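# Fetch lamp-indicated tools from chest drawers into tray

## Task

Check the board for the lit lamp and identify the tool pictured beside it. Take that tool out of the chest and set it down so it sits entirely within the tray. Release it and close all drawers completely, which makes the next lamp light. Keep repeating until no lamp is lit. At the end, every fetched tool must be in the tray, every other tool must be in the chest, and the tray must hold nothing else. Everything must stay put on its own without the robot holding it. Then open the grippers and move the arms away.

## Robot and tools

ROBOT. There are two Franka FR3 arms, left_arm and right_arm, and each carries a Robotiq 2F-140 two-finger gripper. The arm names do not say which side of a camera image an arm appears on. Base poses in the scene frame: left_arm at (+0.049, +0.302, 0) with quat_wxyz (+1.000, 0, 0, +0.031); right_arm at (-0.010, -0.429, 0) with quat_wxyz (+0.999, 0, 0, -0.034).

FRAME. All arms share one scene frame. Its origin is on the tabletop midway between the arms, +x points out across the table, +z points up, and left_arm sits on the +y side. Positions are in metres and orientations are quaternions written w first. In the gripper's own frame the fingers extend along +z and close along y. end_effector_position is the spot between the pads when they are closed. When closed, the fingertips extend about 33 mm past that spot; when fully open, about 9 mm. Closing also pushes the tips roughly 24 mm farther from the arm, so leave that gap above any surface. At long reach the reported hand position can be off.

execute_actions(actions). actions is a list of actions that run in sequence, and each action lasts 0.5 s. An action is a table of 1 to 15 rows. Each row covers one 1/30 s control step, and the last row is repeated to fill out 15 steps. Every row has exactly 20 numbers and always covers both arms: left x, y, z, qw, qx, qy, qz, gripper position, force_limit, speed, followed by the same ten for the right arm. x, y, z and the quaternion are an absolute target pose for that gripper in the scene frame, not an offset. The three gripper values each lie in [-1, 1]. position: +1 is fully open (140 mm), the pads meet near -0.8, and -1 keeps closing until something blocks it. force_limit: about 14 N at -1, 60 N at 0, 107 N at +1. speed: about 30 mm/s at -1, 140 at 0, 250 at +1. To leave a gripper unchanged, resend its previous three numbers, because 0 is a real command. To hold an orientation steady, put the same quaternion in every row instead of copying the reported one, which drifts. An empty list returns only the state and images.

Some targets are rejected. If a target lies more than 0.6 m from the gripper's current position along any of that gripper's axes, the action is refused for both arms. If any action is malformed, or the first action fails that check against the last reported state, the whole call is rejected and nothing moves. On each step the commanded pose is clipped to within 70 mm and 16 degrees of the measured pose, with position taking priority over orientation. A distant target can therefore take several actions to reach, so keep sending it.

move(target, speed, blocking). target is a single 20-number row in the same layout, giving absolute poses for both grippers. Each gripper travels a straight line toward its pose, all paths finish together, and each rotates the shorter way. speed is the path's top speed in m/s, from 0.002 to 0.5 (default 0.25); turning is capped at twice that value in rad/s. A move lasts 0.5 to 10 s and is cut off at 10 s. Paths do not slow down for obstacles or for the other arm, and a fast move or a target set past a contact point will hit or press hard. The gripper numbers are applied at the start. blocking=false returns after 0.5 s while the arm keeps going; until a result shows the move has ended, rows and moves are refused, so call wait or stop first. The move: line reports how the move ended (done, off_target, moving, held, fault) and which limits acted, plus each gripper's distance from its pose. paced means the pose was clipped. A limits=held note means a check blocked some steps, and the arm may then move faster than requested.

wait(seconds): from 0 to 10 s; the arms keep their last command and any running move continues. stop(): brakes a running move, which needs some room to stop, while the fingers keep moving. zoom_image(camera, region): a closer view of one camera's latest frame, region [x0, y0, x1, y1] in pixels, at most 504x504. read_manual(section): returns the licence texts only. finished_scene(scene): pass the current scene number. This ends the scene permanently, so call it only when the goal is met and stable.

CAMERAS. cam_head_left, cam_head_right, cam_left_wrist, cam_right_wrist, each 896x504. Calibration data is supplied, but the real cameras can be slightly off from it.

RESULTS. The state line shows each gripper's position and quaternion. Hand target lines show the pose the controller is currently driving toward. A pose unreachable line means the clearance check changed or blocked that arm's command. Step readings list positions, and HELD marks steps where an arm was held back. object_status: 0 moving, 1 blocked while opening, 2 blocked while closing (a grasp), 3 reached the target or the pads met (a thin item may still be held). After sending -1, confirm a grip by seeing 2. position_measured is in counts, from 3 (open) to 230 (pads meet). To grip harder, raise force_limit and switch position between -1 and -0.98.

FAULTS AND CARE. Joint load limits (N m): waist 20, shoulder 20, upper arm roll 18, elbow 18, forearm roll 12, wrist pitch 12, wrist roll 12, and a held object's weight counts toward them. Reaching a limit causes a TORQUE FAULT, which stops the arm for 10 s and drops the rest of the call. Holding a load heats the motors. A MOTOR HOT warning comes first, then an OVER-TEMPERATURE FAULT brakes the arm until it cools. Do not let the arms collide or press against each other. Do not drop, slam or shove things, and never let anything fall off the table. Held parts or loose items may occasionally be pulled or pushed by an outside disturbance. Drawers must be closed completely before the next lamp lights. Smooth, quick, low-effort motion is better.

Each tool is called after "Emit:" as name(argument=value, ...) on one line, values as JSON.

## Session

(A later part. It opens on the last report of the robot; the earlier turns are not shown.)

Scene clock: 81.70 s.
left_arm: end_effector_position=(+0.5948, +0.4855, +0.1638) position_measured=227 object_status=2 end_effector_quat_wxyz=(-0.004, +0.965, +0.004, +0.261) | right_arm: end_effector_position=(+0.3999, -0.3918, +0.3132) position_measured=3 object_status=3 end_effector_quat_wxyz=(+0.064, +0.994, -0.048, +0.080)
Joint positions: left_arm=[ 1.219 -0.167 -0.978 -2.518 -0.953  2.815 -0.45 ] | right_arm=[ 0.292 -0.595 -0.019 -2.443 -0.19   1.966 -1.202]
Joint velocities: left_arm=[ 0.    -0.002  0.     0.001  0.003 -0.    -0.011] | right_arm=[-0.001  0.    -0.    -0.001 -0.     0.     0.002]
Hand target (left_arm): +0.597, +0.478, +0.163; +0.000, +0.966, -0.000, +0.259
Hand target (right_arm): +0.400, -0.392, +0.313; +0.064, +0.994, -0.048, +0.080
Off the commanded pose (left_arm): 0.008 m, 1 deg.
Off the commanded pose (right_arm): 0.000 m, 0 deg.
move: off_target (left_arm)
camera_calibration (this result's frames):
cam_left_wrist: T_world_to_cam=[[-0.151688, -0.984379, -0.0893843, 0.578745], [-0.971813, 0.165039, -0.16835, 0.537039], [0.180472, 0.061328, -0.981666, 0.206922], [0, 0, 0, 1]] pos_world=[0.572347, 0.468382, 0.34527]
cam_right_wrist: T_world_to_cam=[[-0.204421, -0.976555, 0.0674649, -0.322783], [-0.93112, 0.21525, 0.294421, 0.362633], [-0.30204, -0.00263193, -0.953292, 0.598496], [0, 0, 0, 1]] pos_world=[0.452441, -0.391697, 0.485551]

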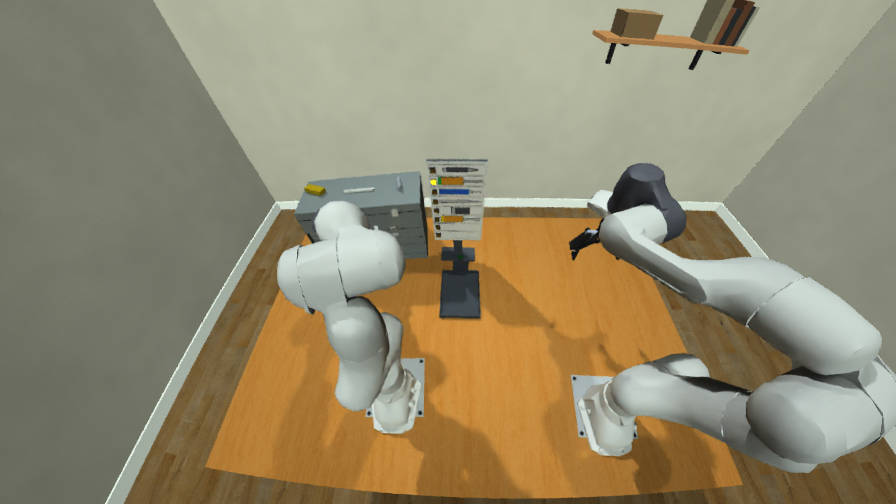

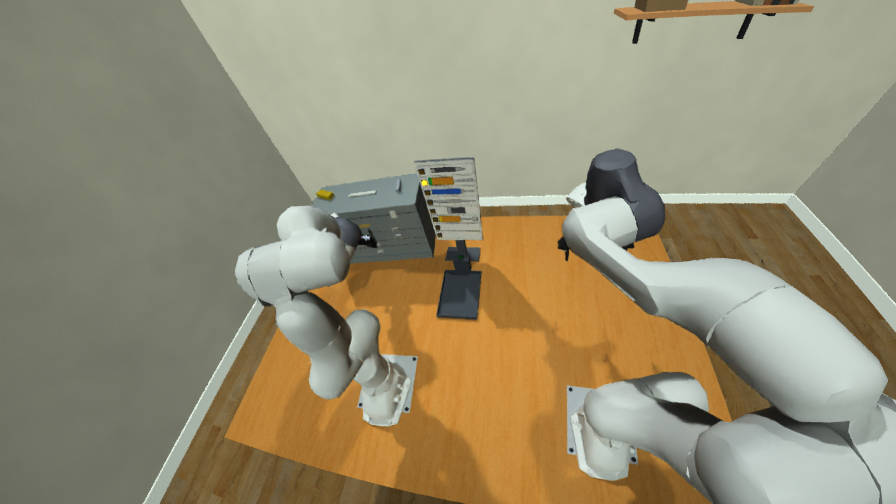

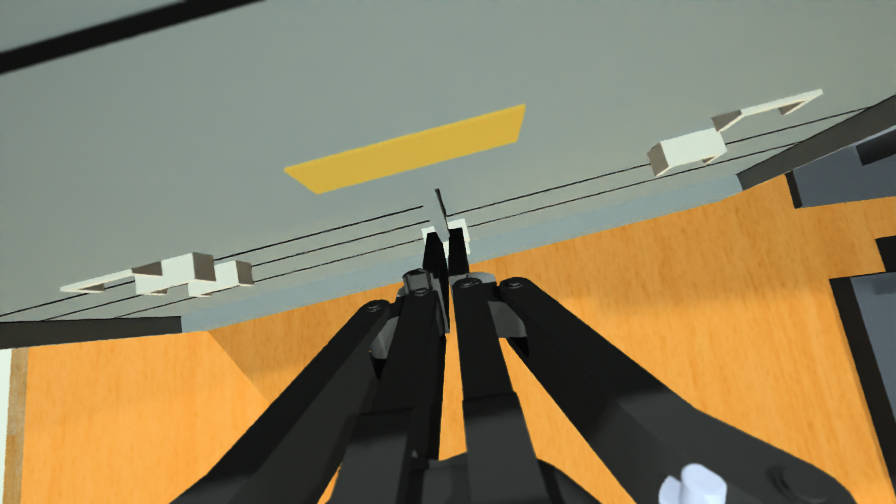

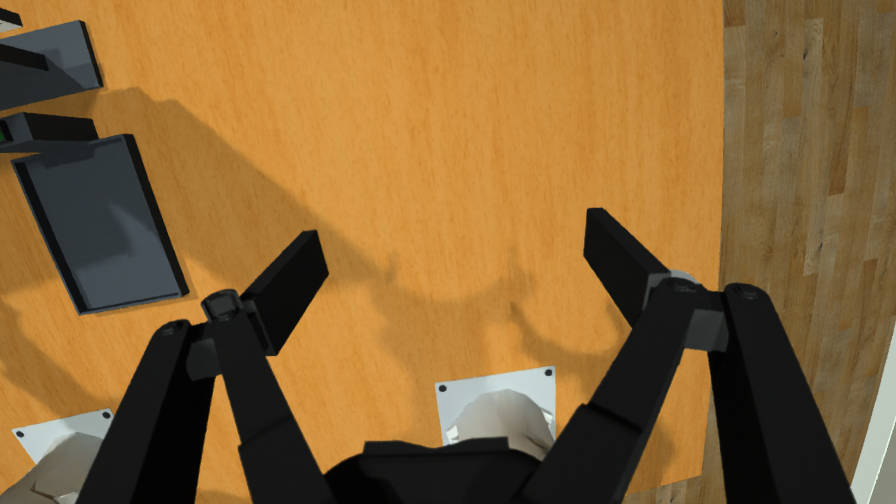

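Emit:
move(target=[0.597,0.486,0.16,0,0.966,0,0.259,0.0,0,0.5,0.4,-0.392,0.313,0.064,0.994,-0.048,0.08,1,0,0], speed=0.08)

Emit:
move(target=[0.605,0.486,0.137,0,0.966,0,0.259,0,0,0.5,0.4,-0.392,0.313,0.064,0.994,-0.048,0.08,1,0,0], speed=0.08)

Emit:
move(target=[0.605,0.486,0.137,0,0.966,0,0.259,-1,0,0.5,0.4,-0.392,0.313,0.064,0.994,-0.048,0.08,1,0,0], speed=0.08)

Scene clock: 82.63 s.
left_arm: end_effector_position=(+0.5961, +0.4845, +0.1592) position_measured=129 object_status=3 end_effector_quat_wxyz=(+0.002, +0.966, +0.002, +0.258) | right_arm: end_effector_position=(+0.3999, -0.3918, +0.3132) position_measured=3 object_status=3 end_effector_quat_wxyz=(+0.064, +0.994, -0.048, +0.080)
Joint positions: left_arm=[ 1.222 -0.142 -0.978 -2.512 -0.937  2.817 -0.452] | right_arm=[ 0.292 -0.595 -0.019 -2.443 -0.19   1.966 -1.202]
Joint velocities: left_arm=[-0.001  0.002  0.     0.001  0.008  0.002 -0.001] | right_arm=[-0.001  0.001  0.002 -0.     0.001 -0.     0.   ]
Hand target (left_arm): +0.597, +0.486, +0.160; +0.000, +0.966, -0.000, +0.259
Hand target (right_arm): +0.400, -0.392, +0.313; +0.064, +0.994, -0.048, +0.080
Off the commanded pose (left_arm): 0.002 m, 0 deg.
Off the commanded pose (right_arm): 0.000 m, 0 deg.
move: done
camera_calibration (this result's frames):
cam_left_wrist: T_world_to_cam=[[-0.159435, -0.984142, -0.0777473, 0.580196], [-0.971357, 0.170444, -0.165573, 0.534323], [0.176199, 0.0491222, -0.983128, 0.210844], [0, 0, 0, 1]] pos_world=[0.574372, 0.469566, 0.340865]
cam_right_wrist: T_world_to_cam=[[-0.204422, -0.976555, 0.0674648, -0.322783], [-0.931119, 0.215251, 0.294421, 0.362633], [-0.30204, -0.00263177, -0.953292, 0.598496], [0, 0, 0, 1]] pos_world=[0.452441, -0.391697, 0.485551]

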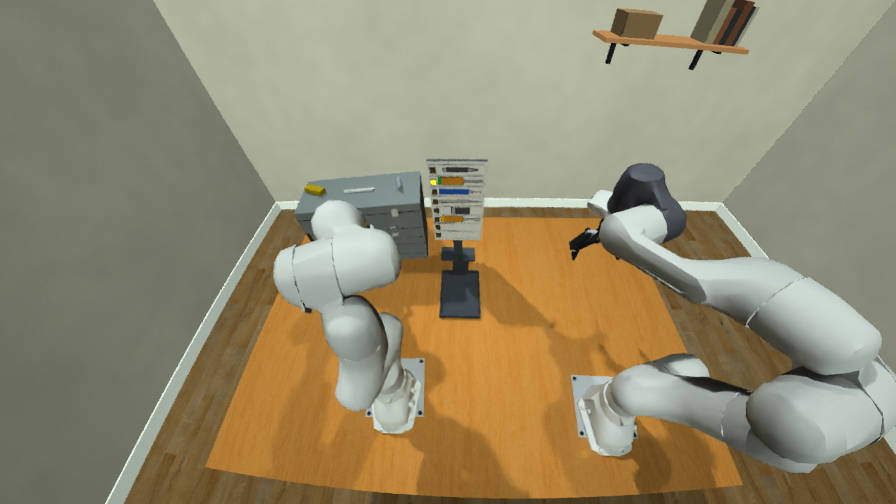

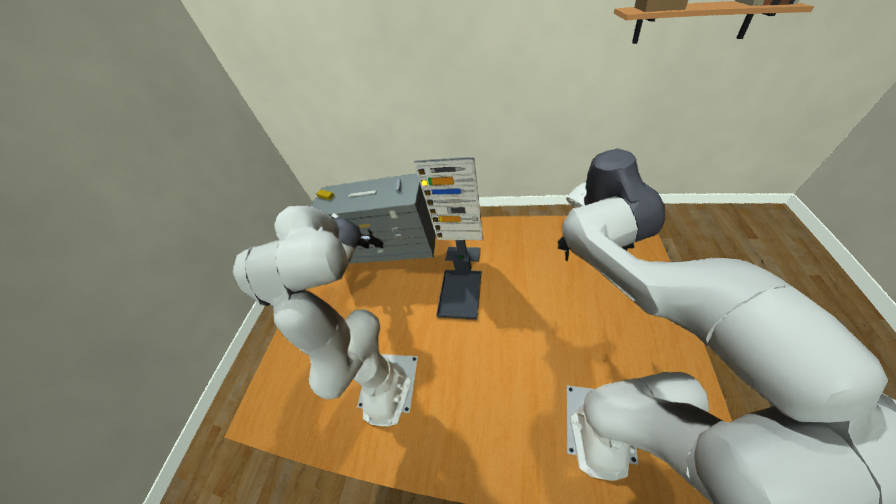

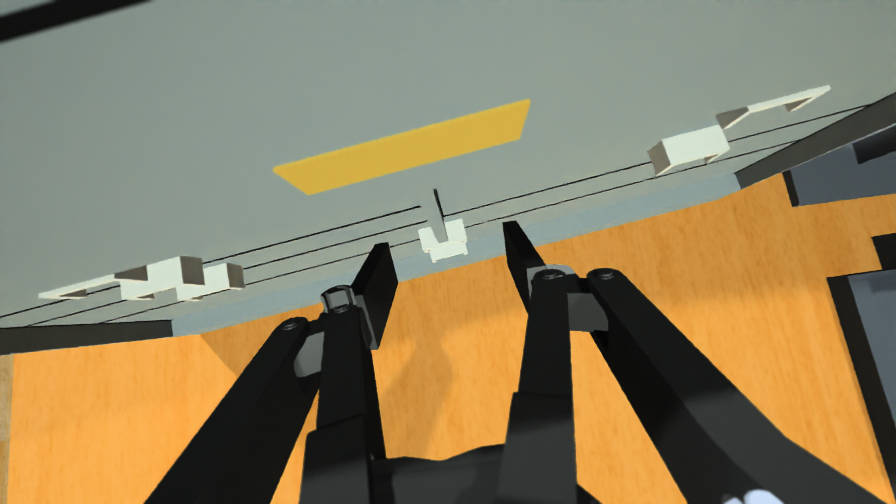

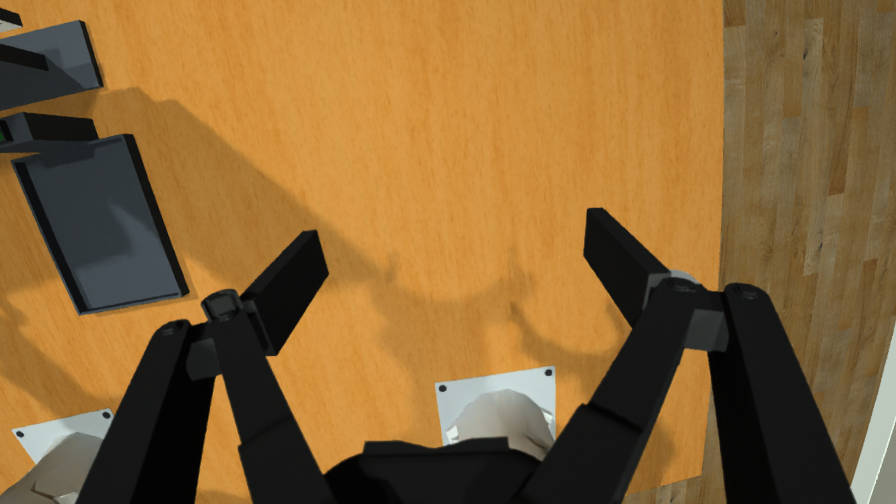

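Scene clock: 83.43 s.
left_arm: end_effector_position=(+0.6020, +0.4819, +0.1337) position_measured=129 object_status=3 end_effector_quat_wxyz=(+0.007, +0.967, -0.004, +0.256) | right_arm: end_effector_position=(+0.3999, -0.3918, +0.3132) position_measured=3 object_status=3 end_effector_quat_wxyz=(+0.064, +0.994, -0.048, +0.080)
Joint positions: left_arm=[ 1.225 -0.019 -0.999 -2.509 -0.866  2.919 -0.468] | right_arm=[ 0.292 -0.595 -0.019 -2.443 -0.19   1.966 -1.202]
Joint velocities: left_arm=[ 0.001  0.009 -0.002 -0.003  0.036  0.017 -0.038] | right_arm=[ 0.001  0.    -0.    -0.     0.001  0.    -0.   ]
Hand target (left_arm): +0.605, +0.486, +0.137; +0.000, +0.966, -0.000, +0.260
Hand target (right_arm): +0.400, -0.392, +0.313; +0.064, +0.994, -0.048, +0.080
Off the commanded pose (left_arm): 0.006 m, 1 deg.
Off the commanded pose (right_arm): 0.000 m, 0 deg.
move: off_target (left_arm)
camera_calibration (this result's frames):
cam_left_wrist: T_world_to_cam=[[-0.173178, -0.982305, -0.0713118, 0.58317], [-0.969877, 0.182685, -0.161135, 0.528834], [0.171312, 0.0412585, -0.984353, 0.191837], [0, 0, 0, 1]] pos_world=[0.581033, 0.468326, 0.315637]
cam_right_wrist: T_world_to_cam=[[-0.204422, -0.976555, 0.0674649, -0.322783], [-0.931119, 0.215251, 0.294421, 0.362633], [-0.30204, -0.00263174, -0.953292, 0.598496], [0, 0, 0, 1]] pos_world=[0.452441, -0.391697, 0.485551]

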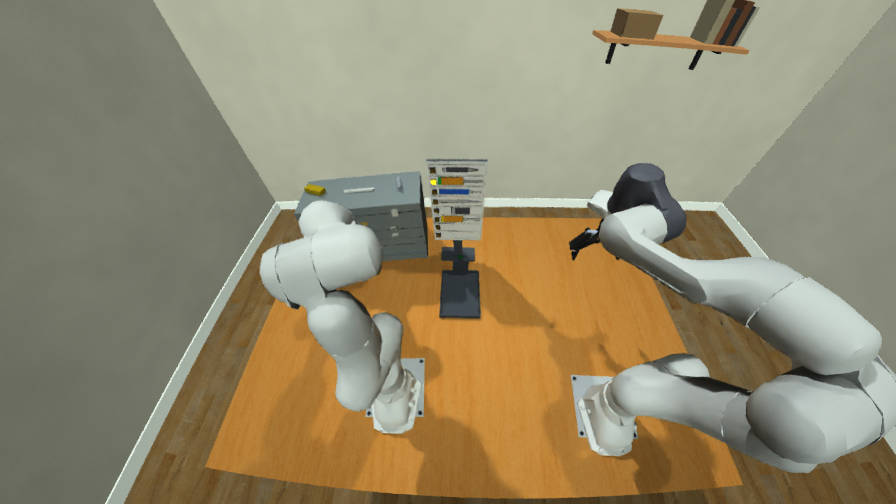

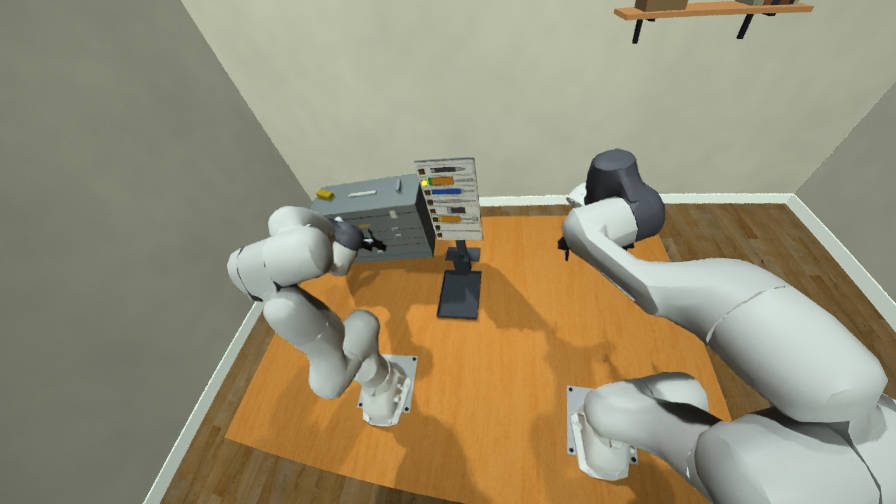

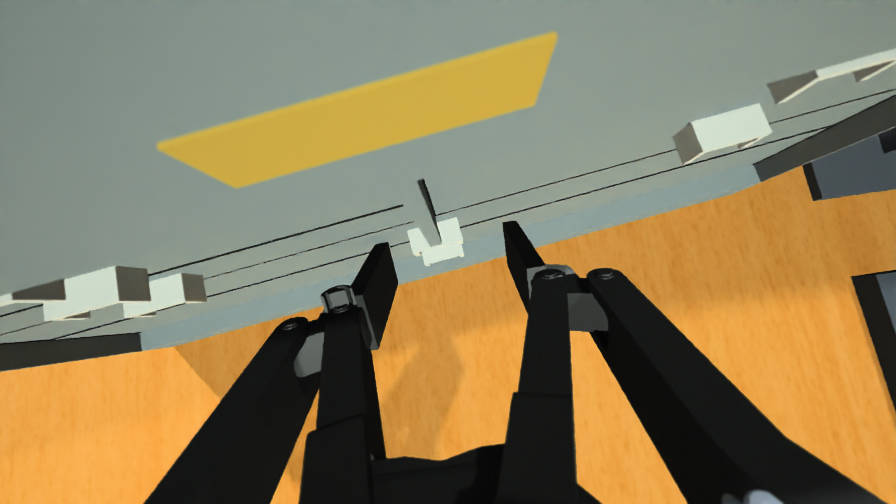

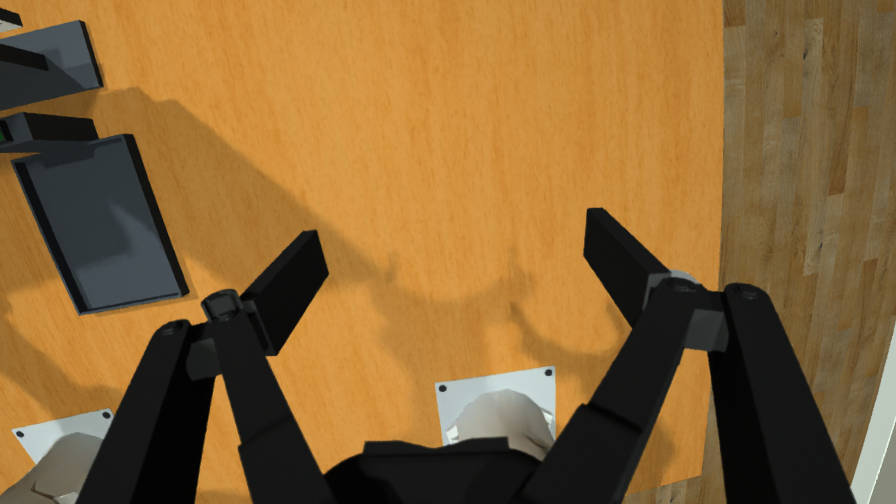

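Scene clock: 84.13 s.
left_arm: end_effector_position=(+0.6015, +0.4863, +0.1345) position_measured=193 object_status=2 end_effector_quat_wxyz=(+0.003, +0.967, -0.000, +0.256) | right_arm: end_effector_position=(+0.3999, -0.3918, +0.3132) position_measured=3 object_status=3 end_effector_quat_wxyz=(+0.064, +0.994, -0.048, +0.080)
Joint positions: left_arm=[ 1.228 -0.019 -0.997 -2.51  -0.859  2.925 -0.476] | right_arm=[ 0.292 -0.595 -0.019 -2.443 -0.19   1.966 -1.202]
Joint velocities: left_arm=[ 0.001  0.001 -0.002 -0.     0.005  0.002 -0.008] | right_arm=[ 0.    -0.002  0.002  0.    -0.     0.001 -0.002]
Hand target (left_arm): +0.605, +0.486, +0.137; +0.000, +0.966, -0.000, +0.259
Hand target (right_arm): +0.400, -0.392, +0.313; +0.064, +0.994, -0.048, +0.080
Off the commanded pose (left_arm): 0.004 m, 0 deg.
Off the commanded pose (right_arm): 0.000 m, 0 deg.
move: off_target (left_arm)
camera_calibration (this result's frames):
cam_left_wrist: T_world_to_cam=[[-0.164135, -0.983476, -0.0763903, 0.583224], [-0.971309, 0.174643, -0.161428, 0.532482], [0.172102, 0.0477027, -0.983924, 0.18885], [0, 0, 0, 1]] pos_world=[0.58043, 0.471584, 0.316324]
cam_right_wrist: T_world_to_cam=[[-0.204422, -0.976555, 0.0674648, -0.322783], [-0.931119, 0.215251, 0.294421, 0.362633], [-0.30204, -0.0026317, -0.953292, 0.598496], [0, 0, 0, 1]] pos_world=[0.452441, -0.391697, 0.485551]

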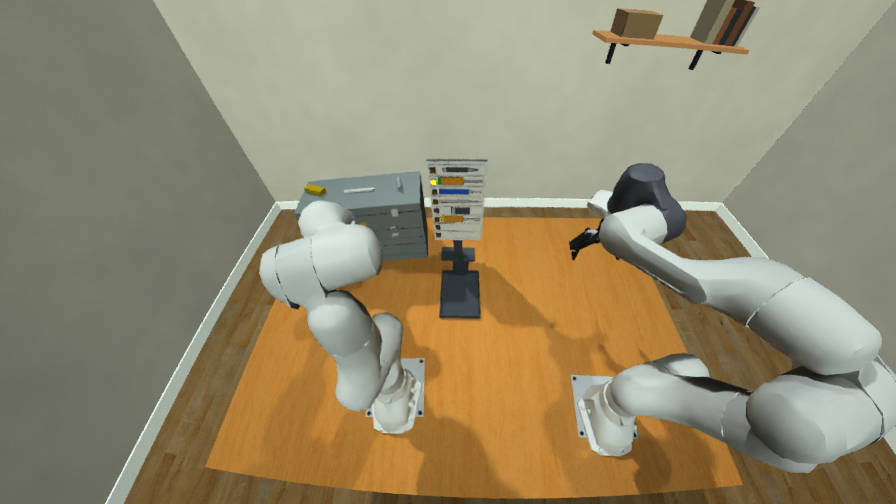

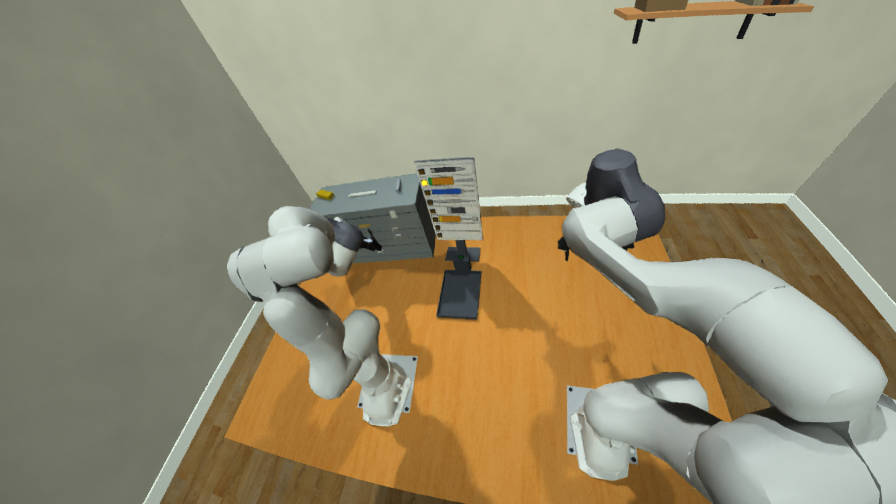

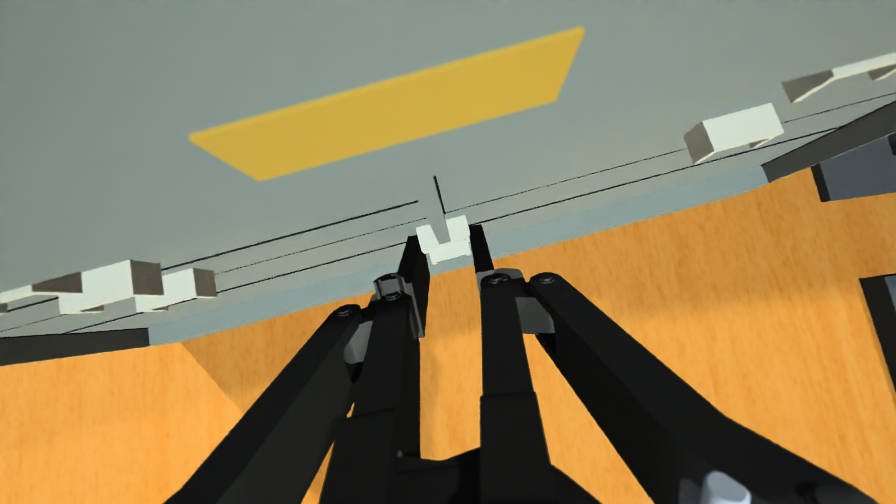

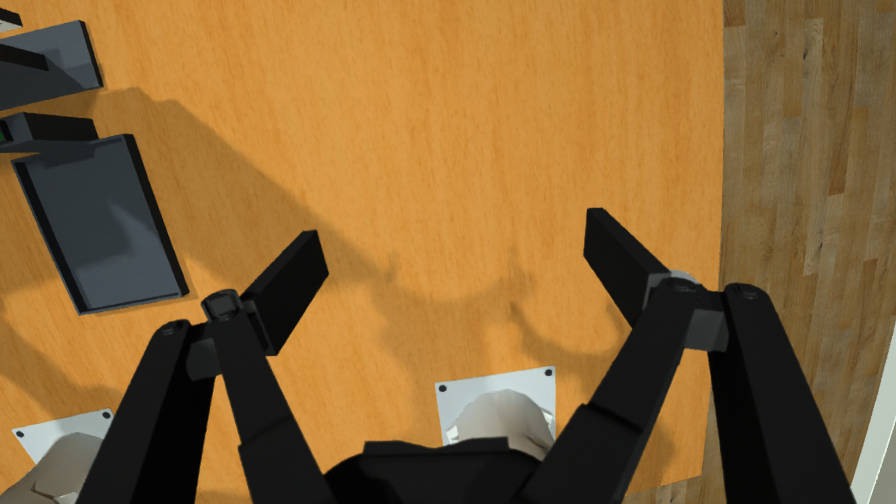

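Emit:
move(target=[0.472,0.478,0.135,0,0.966,0,0.259,-1,0,0.5,0.4,-0.392,0.313,0.064,0.994,-0.048,0.08,1,0,0], speed=0.1)

Scene clock: 87.77 s.
left_arm: end_effector_position=(+0.4733, +0.4757, +0.1341) position_measured=193 object_status=2 end_effector_quat_wxyz=(+0.005, +0.967, +0.004, +0.256) | right_arm: end_effector_position=(+0.3999, -0.3918, +0.3132) position_measured=3 object_status=3 end_effector_quat_wxyz=(+0.064, +0.994, -0.048, +0.080)
Joint positions: left_arm=[ 1.039 -0.468 -0.742 -2.82  -1.298  2.641 -0.113] | right_arm=[ 0.292 -0.595 -0.019 -2.443 -0.19   1.966 -1.202]
Joint velocities: left_arm=[-0.003 -0.002  0.013 -0.004 -0.003 -0.009  0.032] | right_arm=[-0.001 -0.001 -0.001  0.001 -0.     0.001 -0.001]
Hand target (left_arm): +0.471, +0.480, +0.135; +0.000, +0.966, +0.001, +0.257
Hand target (right_arm): +0.400, -0.392, +0.313; +0.064, +0.994, -0.048, +0.080
Off the commanded pose (left_arm): 0.003 m, 1 deg.
Off the commanded pose (right_arm): 0.000 m, 0 deg.
move: done
camera_calibration (this result's frames):
cam_left_wrist: T_world_to_cam=[[-0.156587, -0.985174, -0.0700916, 0.548134], [-0.972704, 0.166131, -0.162011, 0.414548], [0.171254, 0.0428095, -0.984296, 0.213785], [0, 0, 0, 1]] pos_world=[0.452452, 0.461986, 0.316009]
cam_right_wrist: T_world_to_cam=[[-0.204422, -0.976555, 0.0674649, -0.322783], [-0.93112, 0.21525, 0.294421, 0.362633], [-0.30204, -0.00263193, -0.953292, 0.598496], [0, 0, 0, 1]] pos_world=[0.452441, -0.391697, 0.485551]

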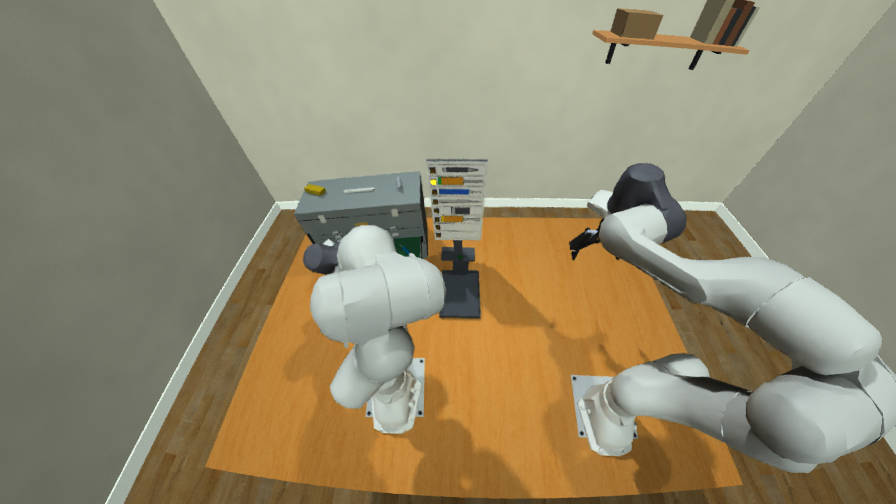

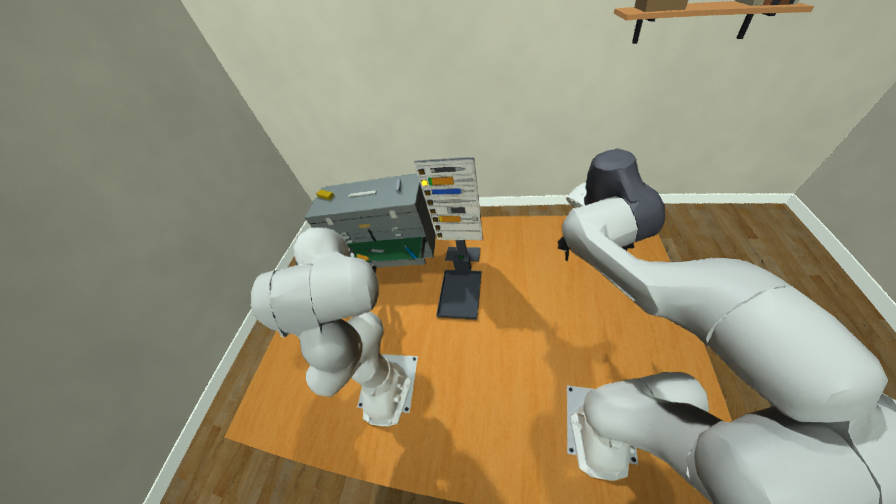

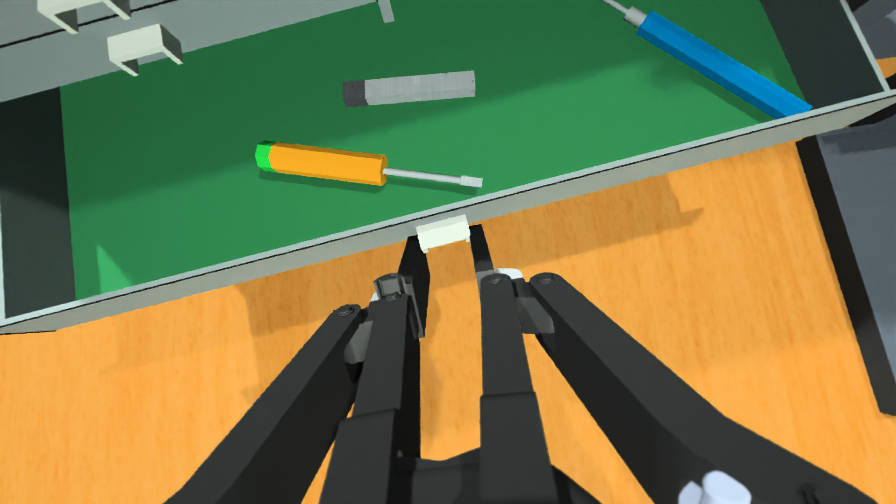

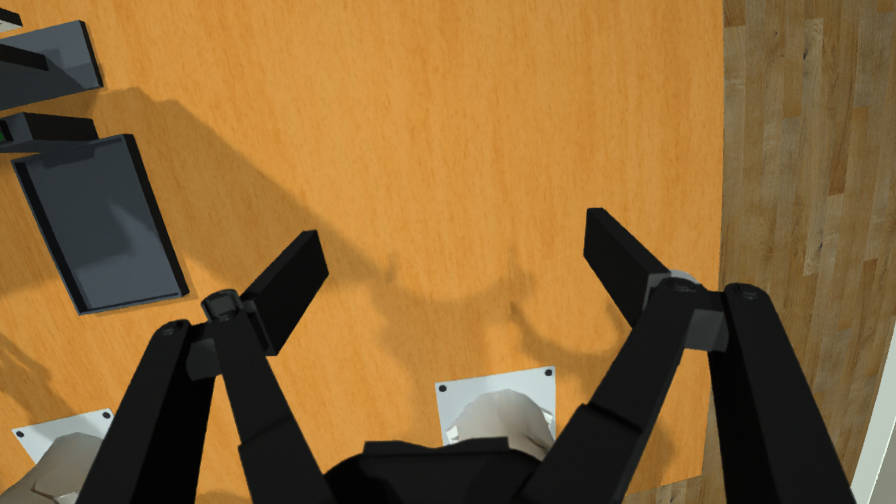

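Emit:
move(target=[0.46,0.478,0.16,0,0.966,0,0.259,0,0,0.5,0.4,-0.392,0.313,0.064,0.994,-0.048,0.08,1,0,0], speed=0.1)

Emit:
move(target=[0.551,0.535,0.24,0,0.588,-0.809,0,-0.3,0,0.5,0.4,-0.392,0.313,0.064,0.994,-0.048,0.08,1,0,0])

Scene clock: 89.10 s.
left_arm: end_effector_position=(+0.4618, +0.4783, +0.1610) position_measured=129 object_status=3 end_effector_quat_wxyz=(-0.002, +0.965, -0.004, +0.262) | right_arm: end_effector_position=(+0.3999, -0.3918, +0.3132) position_measured=3 object_status=3 end_effector_quat_wxyz=(+0.064, +0.994, -0.048, +0.080)
Joint positions: left_arm=[ 1.031 -0.603 -0.688 -2.852 -1.231  2.539 -0.155] | right_arm=[ 0.292 -0.595 -0.019 -2.443 -0.19   1.966 -1.202]
Joint velocities: left_arm=[ 0.002 -0.001  0.     0.     0.003 -0.012 -0.016] | right_arm=[ 0.001 -0.001  0.001 -0.001  0.     0.    -0.001]
Hand target (left_arm): +0.460, +0.478, +0.160; +0.000, +0.966, +0.000, +0.260
Hand target (right_arm): +0.400, -0.392, +0.313; +0.064, +0.994, -0.048, +0.080
Off the commanded pose (left_arm): 0.002 m, 1 deg.
Off the commanded pose (right_arm): 0.000 m, 0 deg.
move: done
camera_calibration (this result's frames):
cam_left_wrist: T_world_to_cam=[[-0.167266, -0.981838, -0.0895333, 0.557276], [-0.968771, 0.180539, -0.169966, 0.399885], [0.183043, 0.0583078, -0.981374, 0.228769], [0, 0, 0, 1]] pos_world=[0.438736, 0.461621, 0.342369]
cam_right_wrist: T_world_to_cam=[[-0.204422, -0.976555, 0.0674649, -0.322783], [-0.931119, 0.215251, 0.294421, 0.362633], [-0.30204, -0.00263177, -0.953292, 0.598496], [0, 0, 0, 1]] pos_world=[0.452441, -0.391697, 0.485551]

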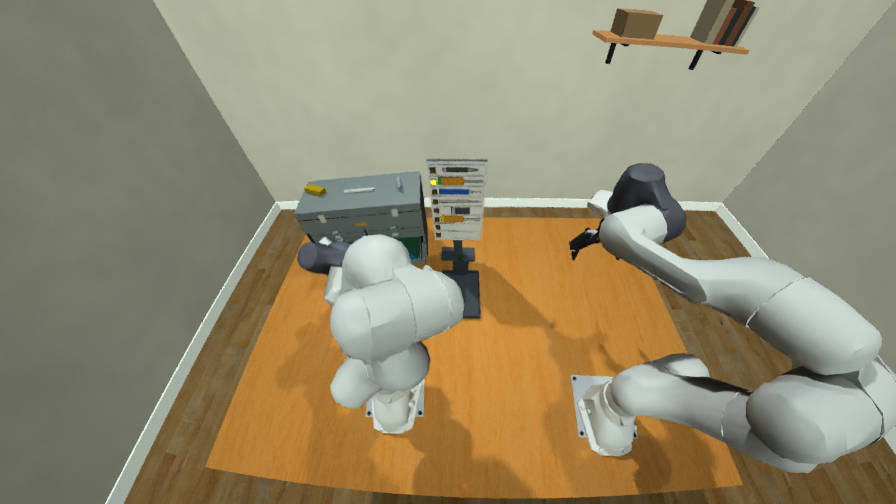

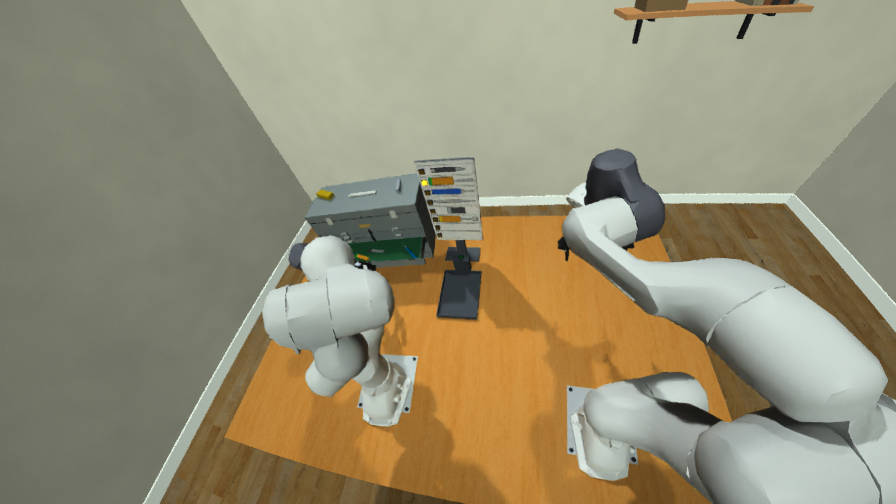

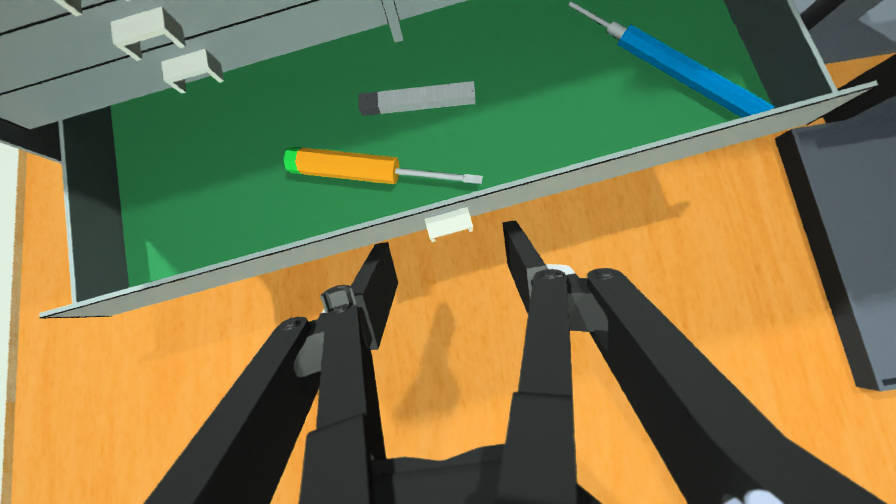

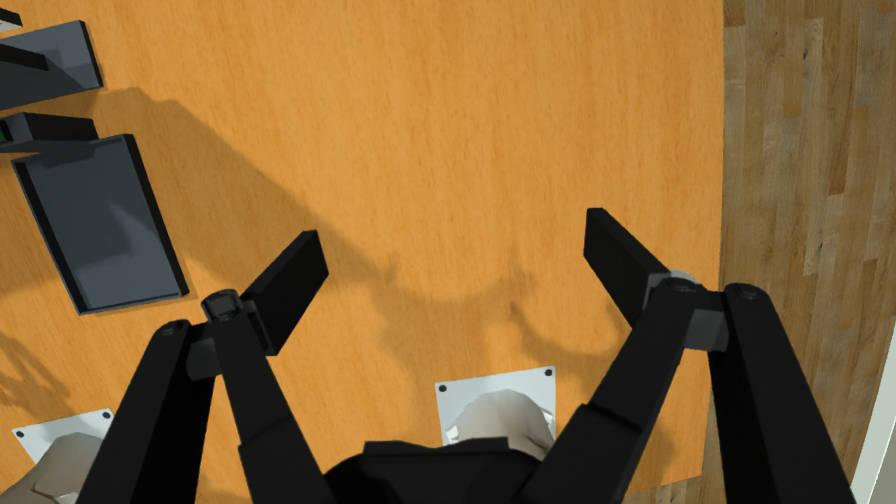

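Scene clock: 93.70 s.
left_arm: end_effector_position=(+0.5559, +0.5320, +0.2411) position_measured=167 object_status=3 end_effector_quat_wxyz=(+0.005, -0.593, +0.805, -0.006) | right_arm: end_effector_position=(+0.3999, -0.3918, +0.3132) position_measured=3 object_status=3 end_effector_quat_wxyz=(+0.064, +0.994, -0.048, +0.080)
Joint positions: left_arm=[ 1.01  -0.    -0.642 -2.015 -0.01   2.027  0.734] | right_arm=[ 0.292 -0.595 -0.019 -2.443 -0.19   1.966 -1.202]
Joint velocities: left_arm=[-0.    -0.001  0.     0.001  0.001 -0.002  0.031] | right_arm=[ 0.001  0.001  0.001  0.001  0.001 -0.    -0.   ]
Hand target (left_arm): +0.556, +0.531, +0.241; +0.004, -0.585, +0.811, -0.004
Hand target (right_arm): +0.400, -0.392, +0.313; +0.064, +0.994, -0.048, +0.080
Off the commanded pose (left_arm): 0.006 m, 1 deg.
Off the commanded pose (right_arm): 0.000 m, 0 deg.
move: off_target (left_arm)
camera_calibration (this result's frames):
cam_left_wrist: T_world_to_cam=[[-0.885759, 0.464113, -0.00549157, 0.242759], [0.433778, 0.831958, 0.34595, -0.755673], [0.165129, 0.304046, -0.938237, 0.155848], [0, 0, 0, 1]] pos_world=[0.517085, 0.468636, 0.408981]
cam_right_wrist: T_world_to_cam=[[-0.204422, -0.976555, 0.0674647, -0.322783], [-0.931119, 0.215251, 0.294421, 0.362633], [-0.30204, -0.00263164, -0.953292, 0.598496], [0, 0, 0, 1]] pos_world=[0.452441, -0.391697, 0.485551]

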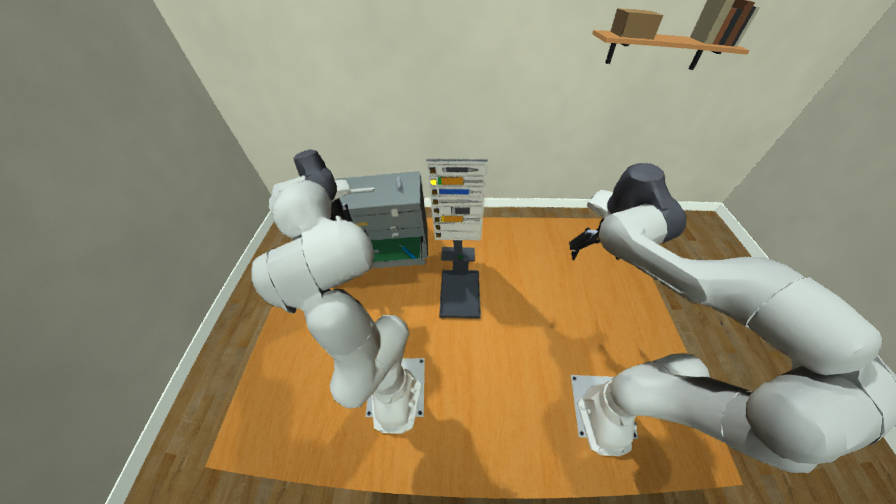

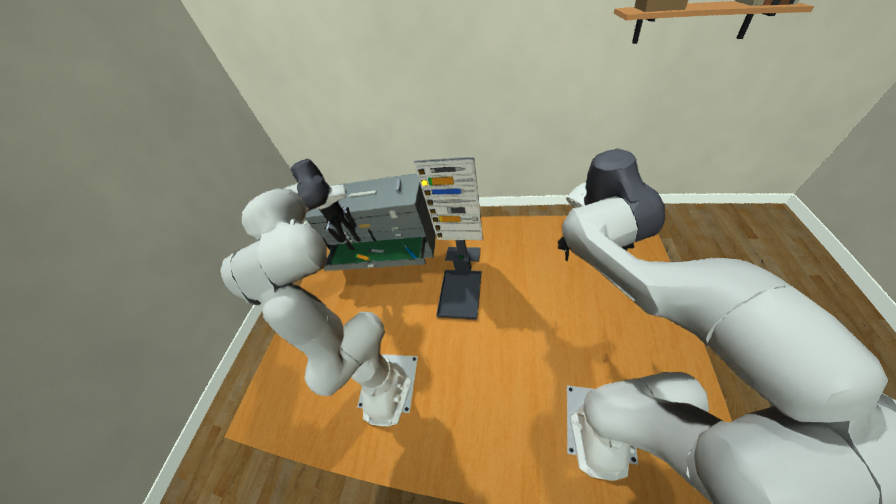

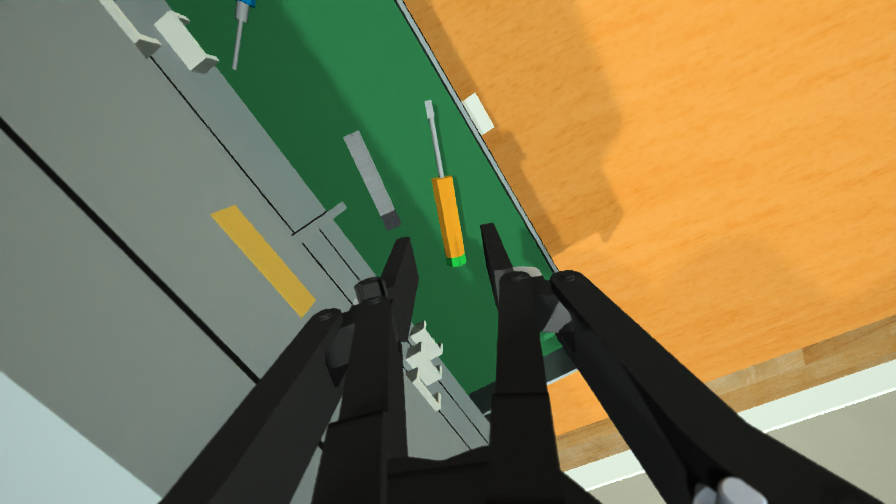

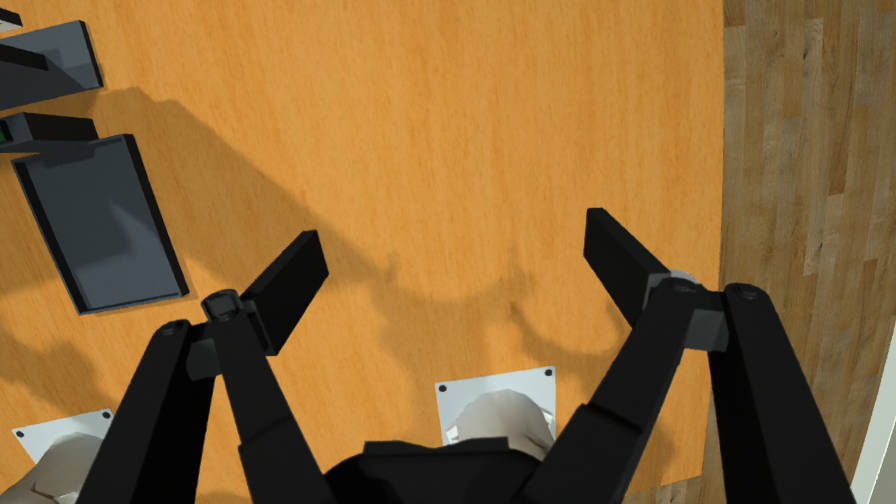

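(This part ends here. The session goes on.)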